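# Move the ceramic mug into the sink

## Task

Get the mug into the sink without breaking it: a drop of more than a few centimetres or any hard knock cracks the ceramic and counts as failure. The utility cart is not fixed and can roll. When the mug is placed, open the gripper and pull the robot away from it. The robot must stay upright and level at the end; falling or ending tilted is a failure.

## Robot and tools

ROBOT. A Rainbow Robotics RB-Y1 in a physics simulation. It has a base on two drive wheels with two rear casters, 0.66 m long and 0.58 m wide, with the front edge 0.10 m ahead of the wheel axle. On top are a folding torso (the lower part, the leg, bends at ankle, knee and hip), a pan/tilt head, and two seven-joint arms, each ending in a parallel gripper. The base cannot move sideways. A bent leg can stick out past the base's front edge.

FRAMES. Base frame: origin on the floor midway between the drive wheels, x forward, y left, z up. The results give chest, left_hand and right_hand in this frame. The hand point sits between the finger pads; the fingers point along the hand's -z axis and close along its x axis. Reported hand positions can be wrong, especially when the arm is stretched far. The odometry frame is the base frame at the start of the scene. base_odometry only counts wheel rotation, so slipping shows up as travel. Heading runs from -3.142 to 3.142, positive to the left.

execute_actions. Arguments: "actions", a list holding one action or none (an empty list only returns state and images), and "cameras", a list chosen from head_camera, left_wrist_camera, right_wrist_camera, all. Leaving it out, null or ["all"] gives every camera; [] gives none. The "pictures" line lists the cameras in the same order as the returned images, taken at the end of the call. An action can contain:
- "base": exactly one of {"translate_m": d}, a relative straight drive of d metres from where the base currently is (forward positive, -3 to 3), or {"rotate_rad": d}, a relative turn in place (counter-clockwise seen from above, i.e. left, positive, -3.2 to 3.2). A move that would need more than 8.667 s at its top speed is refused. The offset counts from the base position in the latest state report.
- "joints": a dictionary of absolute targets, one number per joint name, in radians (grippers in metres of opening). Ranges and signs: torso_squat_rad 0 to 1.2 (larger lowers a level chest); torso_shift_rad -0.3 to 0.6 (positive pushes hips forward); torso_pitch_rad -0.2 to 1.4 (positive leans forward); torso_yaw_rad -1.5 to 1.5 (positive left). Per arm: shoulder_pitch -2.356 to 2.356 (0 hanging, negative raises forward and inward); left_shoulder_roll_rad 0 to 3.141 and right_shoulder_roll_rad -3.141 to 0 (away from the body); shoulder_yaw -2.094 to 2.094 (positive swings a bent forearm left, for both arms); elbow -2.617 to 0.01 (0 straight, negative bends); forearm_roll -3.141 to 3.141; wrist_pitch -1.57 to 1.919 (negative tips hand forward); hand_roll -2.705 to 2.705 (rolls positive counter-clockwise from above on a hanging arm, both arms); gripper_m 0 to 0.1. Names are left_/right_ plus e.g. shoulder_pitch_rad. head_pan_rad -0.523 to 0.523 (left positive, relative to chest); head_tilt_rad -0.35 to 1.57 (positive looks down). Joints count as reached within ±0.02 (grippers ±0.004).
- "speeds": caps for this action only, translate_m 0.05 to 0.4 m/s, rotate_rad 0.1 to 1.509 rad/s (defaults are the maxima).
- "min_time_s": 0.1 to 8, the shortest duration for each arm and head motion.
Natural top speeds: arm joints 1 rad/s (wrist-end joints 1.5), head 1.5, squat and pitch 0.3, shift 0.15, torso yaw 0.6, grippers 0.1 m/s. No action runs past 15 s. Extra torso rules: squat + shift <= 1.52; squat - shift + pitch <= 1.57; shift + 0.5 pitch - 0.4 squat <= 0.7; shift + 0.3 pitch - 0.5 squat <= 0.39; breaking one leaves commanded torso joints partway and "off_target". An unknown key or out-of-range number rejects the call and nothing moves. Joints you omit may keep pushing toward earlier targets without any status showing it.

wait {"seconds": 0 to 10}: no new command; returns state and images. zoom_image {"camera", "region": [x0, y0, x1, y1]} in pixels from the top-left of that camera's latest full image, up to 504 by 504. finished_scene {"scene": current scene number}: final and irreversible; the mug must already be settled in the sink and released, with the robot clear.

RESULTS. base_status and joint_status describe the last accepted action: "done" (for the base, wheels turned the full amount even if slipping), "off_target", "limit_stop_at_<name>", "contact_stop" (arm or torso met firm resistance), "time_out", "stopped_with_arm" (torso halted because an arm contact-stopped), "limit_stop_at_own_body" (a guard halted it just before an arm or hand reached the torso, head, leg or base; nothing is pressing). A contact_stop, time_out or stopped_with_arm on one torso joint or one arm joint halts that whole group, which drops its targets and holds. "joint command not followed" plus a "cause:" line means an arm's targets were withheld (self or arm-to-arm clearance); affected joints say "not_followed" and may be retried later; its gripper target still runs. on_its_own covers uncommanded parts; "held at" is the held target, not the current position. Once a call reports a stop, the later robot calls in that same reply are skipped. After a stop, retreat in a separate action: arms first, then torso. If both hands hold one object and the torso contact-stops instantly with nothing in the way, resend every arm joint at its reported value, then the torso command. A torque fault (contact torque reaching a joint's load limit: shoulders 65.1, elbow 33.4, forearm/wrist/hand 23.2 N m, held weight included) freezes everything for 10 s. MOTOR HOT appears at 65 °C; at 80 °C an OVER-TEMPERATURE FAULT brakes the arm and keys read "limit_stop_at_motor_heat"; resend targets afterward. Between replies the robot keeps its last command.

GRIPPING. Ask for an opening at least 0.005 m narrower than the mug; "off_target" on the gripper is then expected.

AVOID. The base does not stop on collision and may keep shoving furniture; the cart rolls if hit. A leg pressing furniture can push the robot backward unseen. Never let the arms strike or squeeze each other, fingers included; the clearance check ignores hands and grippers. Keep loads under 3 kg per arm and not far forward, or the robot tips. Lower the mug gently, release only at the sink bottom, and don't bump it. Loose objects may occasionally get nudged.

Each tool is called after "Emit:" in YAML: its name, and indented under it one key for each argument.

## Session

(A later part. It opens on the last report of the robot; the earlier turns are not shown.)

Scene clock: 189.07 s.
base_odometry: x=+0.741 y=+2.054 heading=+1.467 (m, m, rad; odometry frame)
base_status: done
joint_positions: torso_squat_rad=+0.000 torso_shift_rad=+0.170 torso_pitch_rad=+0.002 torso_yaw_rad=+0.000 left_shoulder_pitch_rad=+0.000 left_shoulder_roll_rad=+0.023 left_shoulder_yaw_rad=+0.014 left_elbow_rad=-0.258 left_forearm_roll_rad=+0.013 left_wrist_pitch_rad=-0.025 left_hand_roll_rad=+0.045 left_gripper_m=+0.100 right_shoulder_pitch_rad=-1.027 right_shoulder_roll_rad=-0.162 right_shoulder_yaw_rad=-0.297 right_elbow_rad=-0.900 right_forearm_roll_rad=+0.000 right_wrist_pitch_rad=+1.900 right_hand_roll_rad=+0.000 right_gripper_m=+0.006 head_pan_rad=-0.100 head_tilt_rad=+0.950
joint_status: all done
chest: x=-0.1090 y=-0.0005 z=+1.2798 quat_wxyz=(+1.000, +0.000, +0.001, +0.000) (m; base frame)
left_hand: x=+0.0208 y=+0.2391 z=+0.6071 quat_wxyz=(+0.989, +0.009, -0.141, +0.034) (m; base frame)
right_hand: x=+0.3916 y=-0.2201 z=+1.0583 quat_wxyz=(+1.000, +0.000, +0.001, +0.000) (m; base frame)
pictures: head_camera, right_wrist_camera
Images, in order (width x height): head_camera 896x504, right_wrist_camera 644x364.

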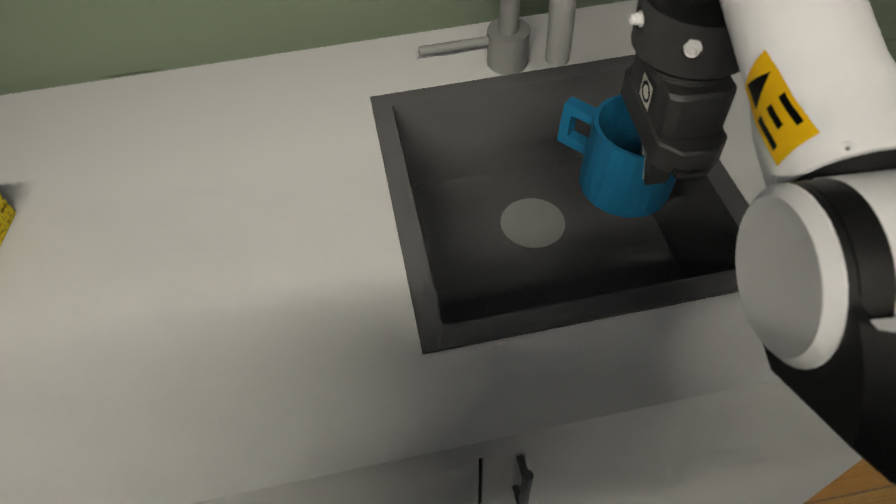

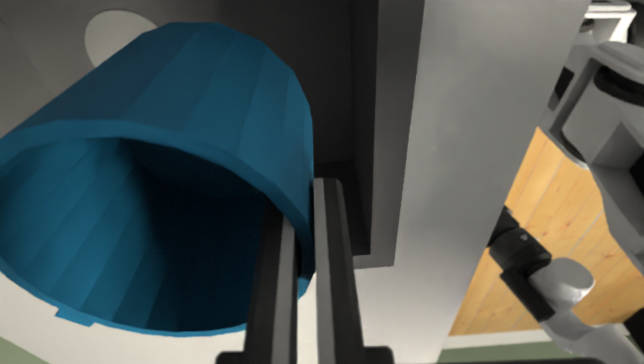

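Emit:
execute_actions:
  actions:
    - {"joints":{"torso_shift_rad":0.30,"torso_squat_rad":0.27,"right_shoulder_pitch_rad":-0.781,"right_shoulder_roll_rad":-0.096,"right_shoulder_yaw_rad":-0.243,"right_elbow_rad":-0.8,"right_wrist_pitch_rad":1.55,"head_tilt_rad":1.0,"head_pan_rad":-0.25},"min_time_s":1.8}
  cameras: ["head_camera","right_wrist_camera"]

Scene clock: 201.63 s.
base_odometry: x=+0.741 y=+2.054 heading=+1.467 (m, m, rad; odometry frame)
base_status: not commanded
joint_positions: torso_squat_rad=+0.270 torso_shift_rad=+0.300 torso_pitch_rad=+0.002 torso_yaw_rad=+0.000 left_shoulder_pitch_rad=+0.000 left_shoulder_roll_rad=+0.023 left_shoulder_yaw_rad=+0.014 left_elbow_rad=-0.258 left_forearm_roll_rad=+0.013 left_wrist_pitch_rad=-0.025 left_hand_roll_rad=+0.045 left_gripper_m=+0.100 right_shoulder_pitch_rad=-0.781 right_shoulder_roll_rad=-0.096 right_shoulder_yaw_rad=-0.243 right_elbow_rad=-0.800 right_forearm_roll_rad=+0.000 right_wrist_pitch_rad=+1.550 right_hand_roll_rad=+0.000 right_gripper_m=+0.006 head_pan_rad=-0.250 head_tilt_rad=+1.000
joint_status: all done
chest: x=-0.0280 y=-0.0004 z=+1.2344 quat_wxyz=(+1.000, +0.000, +0.001, +0.000) (m; base frame)
left_hand: x=+0.1018 y=+0.2391 z=+0.5617 quat_wxyz=(+0.989, +0.009, -0.141, +0.034) (m; base frame)
right_hand: x=+0.4373 y=-0.2205 z=+0.8658 quat_wxyz=(+1.000, +0.000, +0.001, +0.000) (m; base frame)
pictures: head_camera, right_wrist_camera
Images, in order (width x height): head_camera 896x504, right_wrist_camera 644x364.

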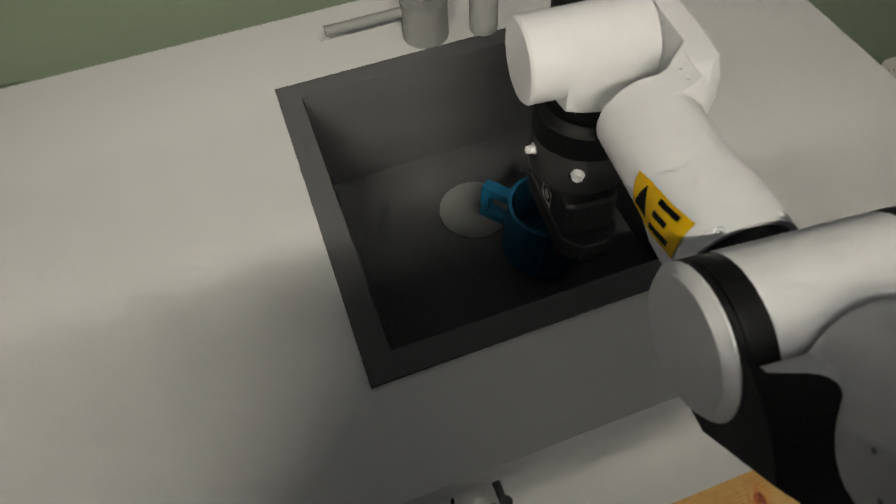

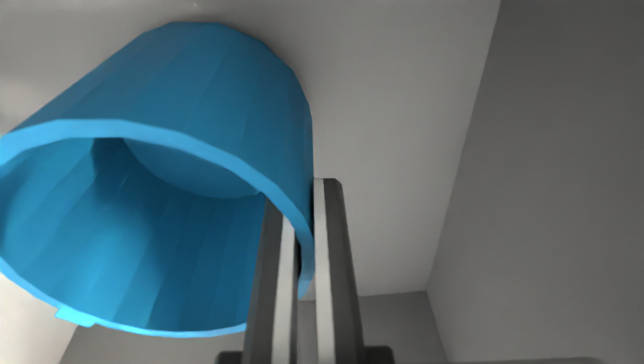

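Emit:
execute_actions:
  actions:
    - {"joints":{"torso_squat_rad":0.37}}
  cameras: ["right_wrist_camera"]

Scene clock: 207.97 s.
base_odometry: x=+0.741 y=+2.054 heading=+1.467 (m, m, rad; odometry frame)
base_status: not commanded
joint_positions: torso_squat_rad=+0.370 torso_shift_rad=+0.299 torso_pitch_rad=+0.000 torso_yaw_rad=+0.000 left_shoulder_pitch_rad=+0.000 left_shoulder_roll_rad=+0.023 left_shoulder_yaw_rad=+0.014 left_elbow_rad=-0.258 left_forearm_roll_rad=+0.013 left_wrist_pitch_rad=-0.025 left_hand_roll_rad=+0.045 left_gripper_m=+0.100 right_shoulder_pitch_rad=-0.784 right_shoulder_roll_rad=-0.095 right_shoulder_yaw_rad=-0.243 right_elbow_rad=-0.801 right_forearm_roll_rad=-0.001 right_wrist_pitch_rad=+1.550 right_hand_roll_rad=+0.000 right_gripper_m=+0.006 head_pan_rad=-0.250 head_tilt_rad=+1.000
joint_status: all done
chest: x=-0.0355 y=-0.0003 z=+1.2135 quat_wxyz=(+1.000, +0.000, +0.000, +0.000) (m; base frame)
left_hand: x=+0.0954 y=+0.2391 z=+0.5410 quat_wxyz=(+0.989, +0.009, -0.142, +0.034) (m; base frame)
right_hand: x=+0.4318 y=-0.2192 z=+0.8472 quat_wxyz=(+1.000, +0.001, -0.001, +0.001) (m; base frame)
pictures: right_wrist_camera
Images, in order (width x height): right_wrist_camera 644x364.

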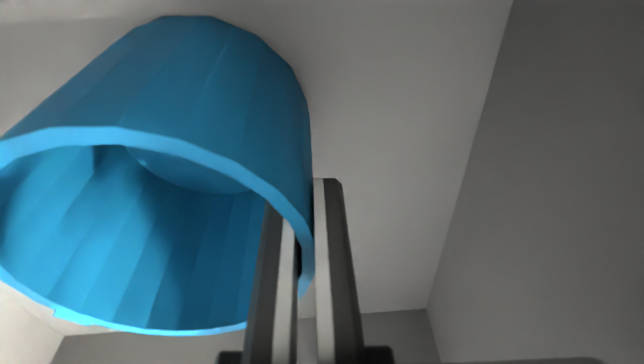

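Contact. Release and lift.

Emit:
execute_actions:
  actions:
    - {"joints":{"right_gripper_m":0.04}}
  cameras: ["right_wrist_camera"]

Emit:
execute_actions:
  actions:
    - {"joints":{"torso_squat_rad":0.0,"torso_shift_rad":0.21,"right_shoulder_pitch_rad":-1.028,"right_shoulder_roll_rad":-0.163,"right_shoulder_yaw_rad":-0.297,"right_elbow_rad":-0.9,"right_wrist_pitch_rad":1.9},"min_time_s":1.2}
  cameras: ["head_camera","right_wrist_camera"]

Scene clock: 213.20 s.
base_odometry: x=+0.741 y=+2.054 heading=+1.467 (m, m, rad; odometry frame)
base_status: not commanded
joint_positions: torso_squat_rad=+0.370 torso_shift_rad=+0.300 torso_pitch_rad=+0.001 torso_yaw_rad=+0.000 left_shoulder_pitch_rad=+0.000 left_shoulder_roll_rad=+0.023 left_shoulder_yaw_rad=+0.014 left_elbow_rad=-0.258 left_forearm_roll_rad=+0.013 left_wrist_pitch_rad=-0.025 left_hand_roll_rad=+0.045 left_gripper_m=+0.100 right_shoulder_pitch_rad=-0.781 right_shoulder_roll_rad=-0.096 right_shoulder_yaw_rad=-0.243 right_elbow_rad=-0.800 right_forearm_roll_rad=+0.000 right_wrist_pitch_rad=+1.550 right_hand_roll_rad=+0.000 right_gripper_m=+0.040 head_pan_rad=-0.250 head_tilt_rad=+1.000
joint_status: all done
chest: x=-0.0349 y=-0.0004 z=+1.2134 quat_wxyz=(+1.000, +0.000, +0.001, +0.000) (m; base frame)
left_hand: x=+0.0953 y=+0.2391 z=+0.5408 quat_wxyz=(+0.989, +0.009, -0.141, +0.034) (m; base frame)
right_hand: x=+0.4309 y=-0.2200 z=+0.8453 quat_wxyz=(+1.000, +0.000, +0.001, +0.000) (m; base frame)
pictures: right_wrist_camera
Images, in order (width x height): right_wrist_camera 644x364.

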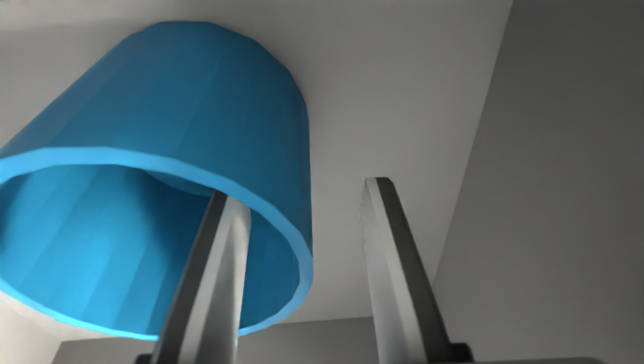

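Scene clock: 215.27 s.
base_odometry: x=+0.741 y=+2.054 heading=+1.467 (m, m, rad; odometry frame)
base_status: not commanded
joint_positions: torso_squat_rad=+0.000 torso_shift_rad=+0.210 torso_pitch_rad=+0.001 torso_yaw_rad=+0.000 left_shoulder_pitch_rad=+0.000 left_shoulder_roll_rad=+0.023 left_shoulder_yaw_rad=+0.014 left_elbow_rad=-0.258 left_forearm_roll_rad=+0.013 left_wrist_pitch_rad=-0.025 left_hand_roll_rad=+0.045 left_gripper_m=+0.100 right_shoulder_pitch_rad=-1.028 right_shoulder_roll_rad=-0.163 right_shoulder_yaw_rad=-0.297 right_elbow_rad=-0.900 right_forearm_roll_rad=+0.000 right_wrist_pitch_rad=+1.900 right_hand_roll_rad=+0.000 right_gripper_m=+0.040 head_pan_rad=-0.250 head_tilt_rad=+1.000
joint_status: all done
chest: x=-0.0816 y=-0.0004 z=+1.2746 quat_wxyz=(+1.000, +0.000, +0.001, +0.000) (m; base frame)
left_hand: x=+0.0483 y=+0.2391 z=+0.6019 quat_wxyz=(+0.989, +0.009, -0.141, +0.034) (m; base frame)
right_hand: x=+0.4192 y=-0.2201 z=+1.0534 quat_wxyz=(+1.000, +0.000, +0.001, +0.000) (m; base frame)
pictures: head_camera, right_wrist_camera
Images, in order (width x height): head_camera 896x504, right_wrist_camera 644x364.

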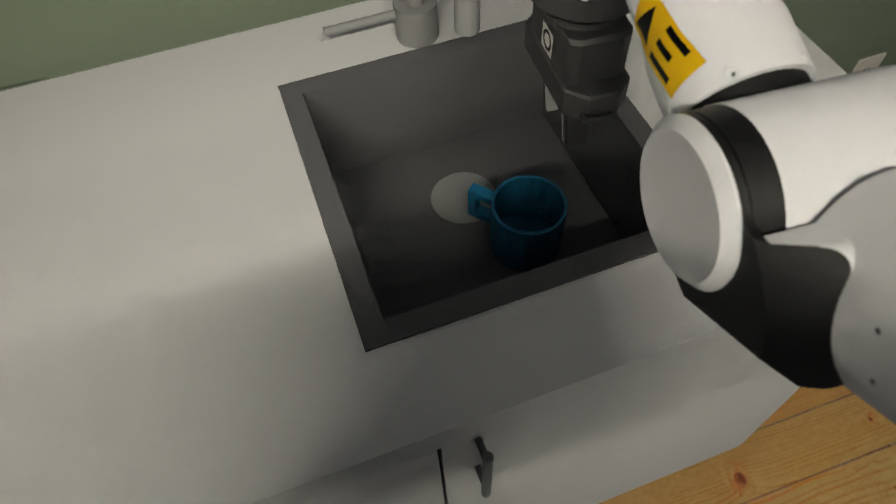

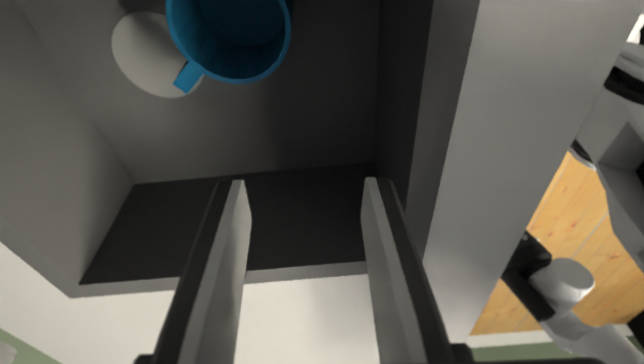

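Emit:
execute_actions:
  actions:
    - {"base":{"translate_m":-0.45},"joints":{"torso_shift_rad":0.0,"head_tilt_rad":0.7}}
  cameras: ["head_camera"]

Emit:
finished_scene:
  scene: 2

Scene clock: 220.97 s.
base_odometry: x=+0.695 y=+1.606 heading=+1.468 (m, m, rad; odometry frame)
base_status: done
joint_positions: torso_squat_rad=+0.000 torso_shift_rad=+0.000 torso_pitch_rad=+0.001 torso_yaw_rad=+0.000 left_shoulder_pitch_rad=+0.000 left_shoulder_roll_rad=+0.023 left_shoulder_yaw_rad=+0.014 left_elbow_rad=-0.258 left_forearm_roll_rad=+0.013 left_wrist_pitch_rad=-0.025 left_hand_roll_rad=+0.045 left_gripper_m=+0.100 right_shoulder_pitch_rad=-1.028 right_shoulder_roll_rad=-0.163 right_shoulder_yaw_rad=-0.297 right_elbow_rad=-0.900 right_forearm_roll_rad=+0.000 right_wrist_pitch_rad=+1.900 right_hand_roll_rad=+0.000 right_gripper_m=+0.040 head_pan_rad=-0.250 head_tilt_rad=+0.700
joint_status: all done
chest: x=-0.2276 y=-0.0004 z=+1.2899 quat_wxyz=(+1.000, +0.000, +0.001, +0.000) (m; base frame)
left_hand: x=-0.0976 y=+0.2391 z=+0.6173 quat_wxyz=(+0.989, +0.009, -0.141, +0.034) (m; base frame)
right_hand: x=+0.2733 y=-0.2201 z=+1.0689 quat_wxyz=(+1.000, +0.000, +0.001, +0.000) (m; base frame)
pictures: head_camera
Images, in order (width x height): head_camera 896x504.

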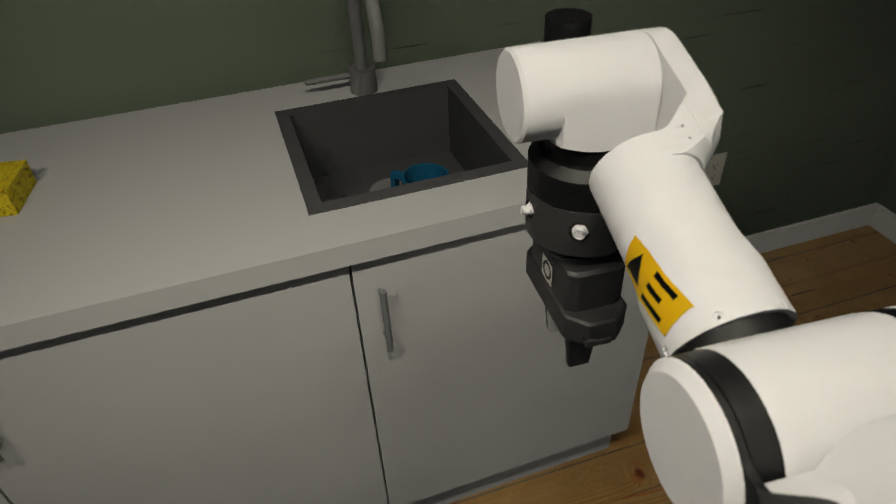

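The scene is finished: the task was done.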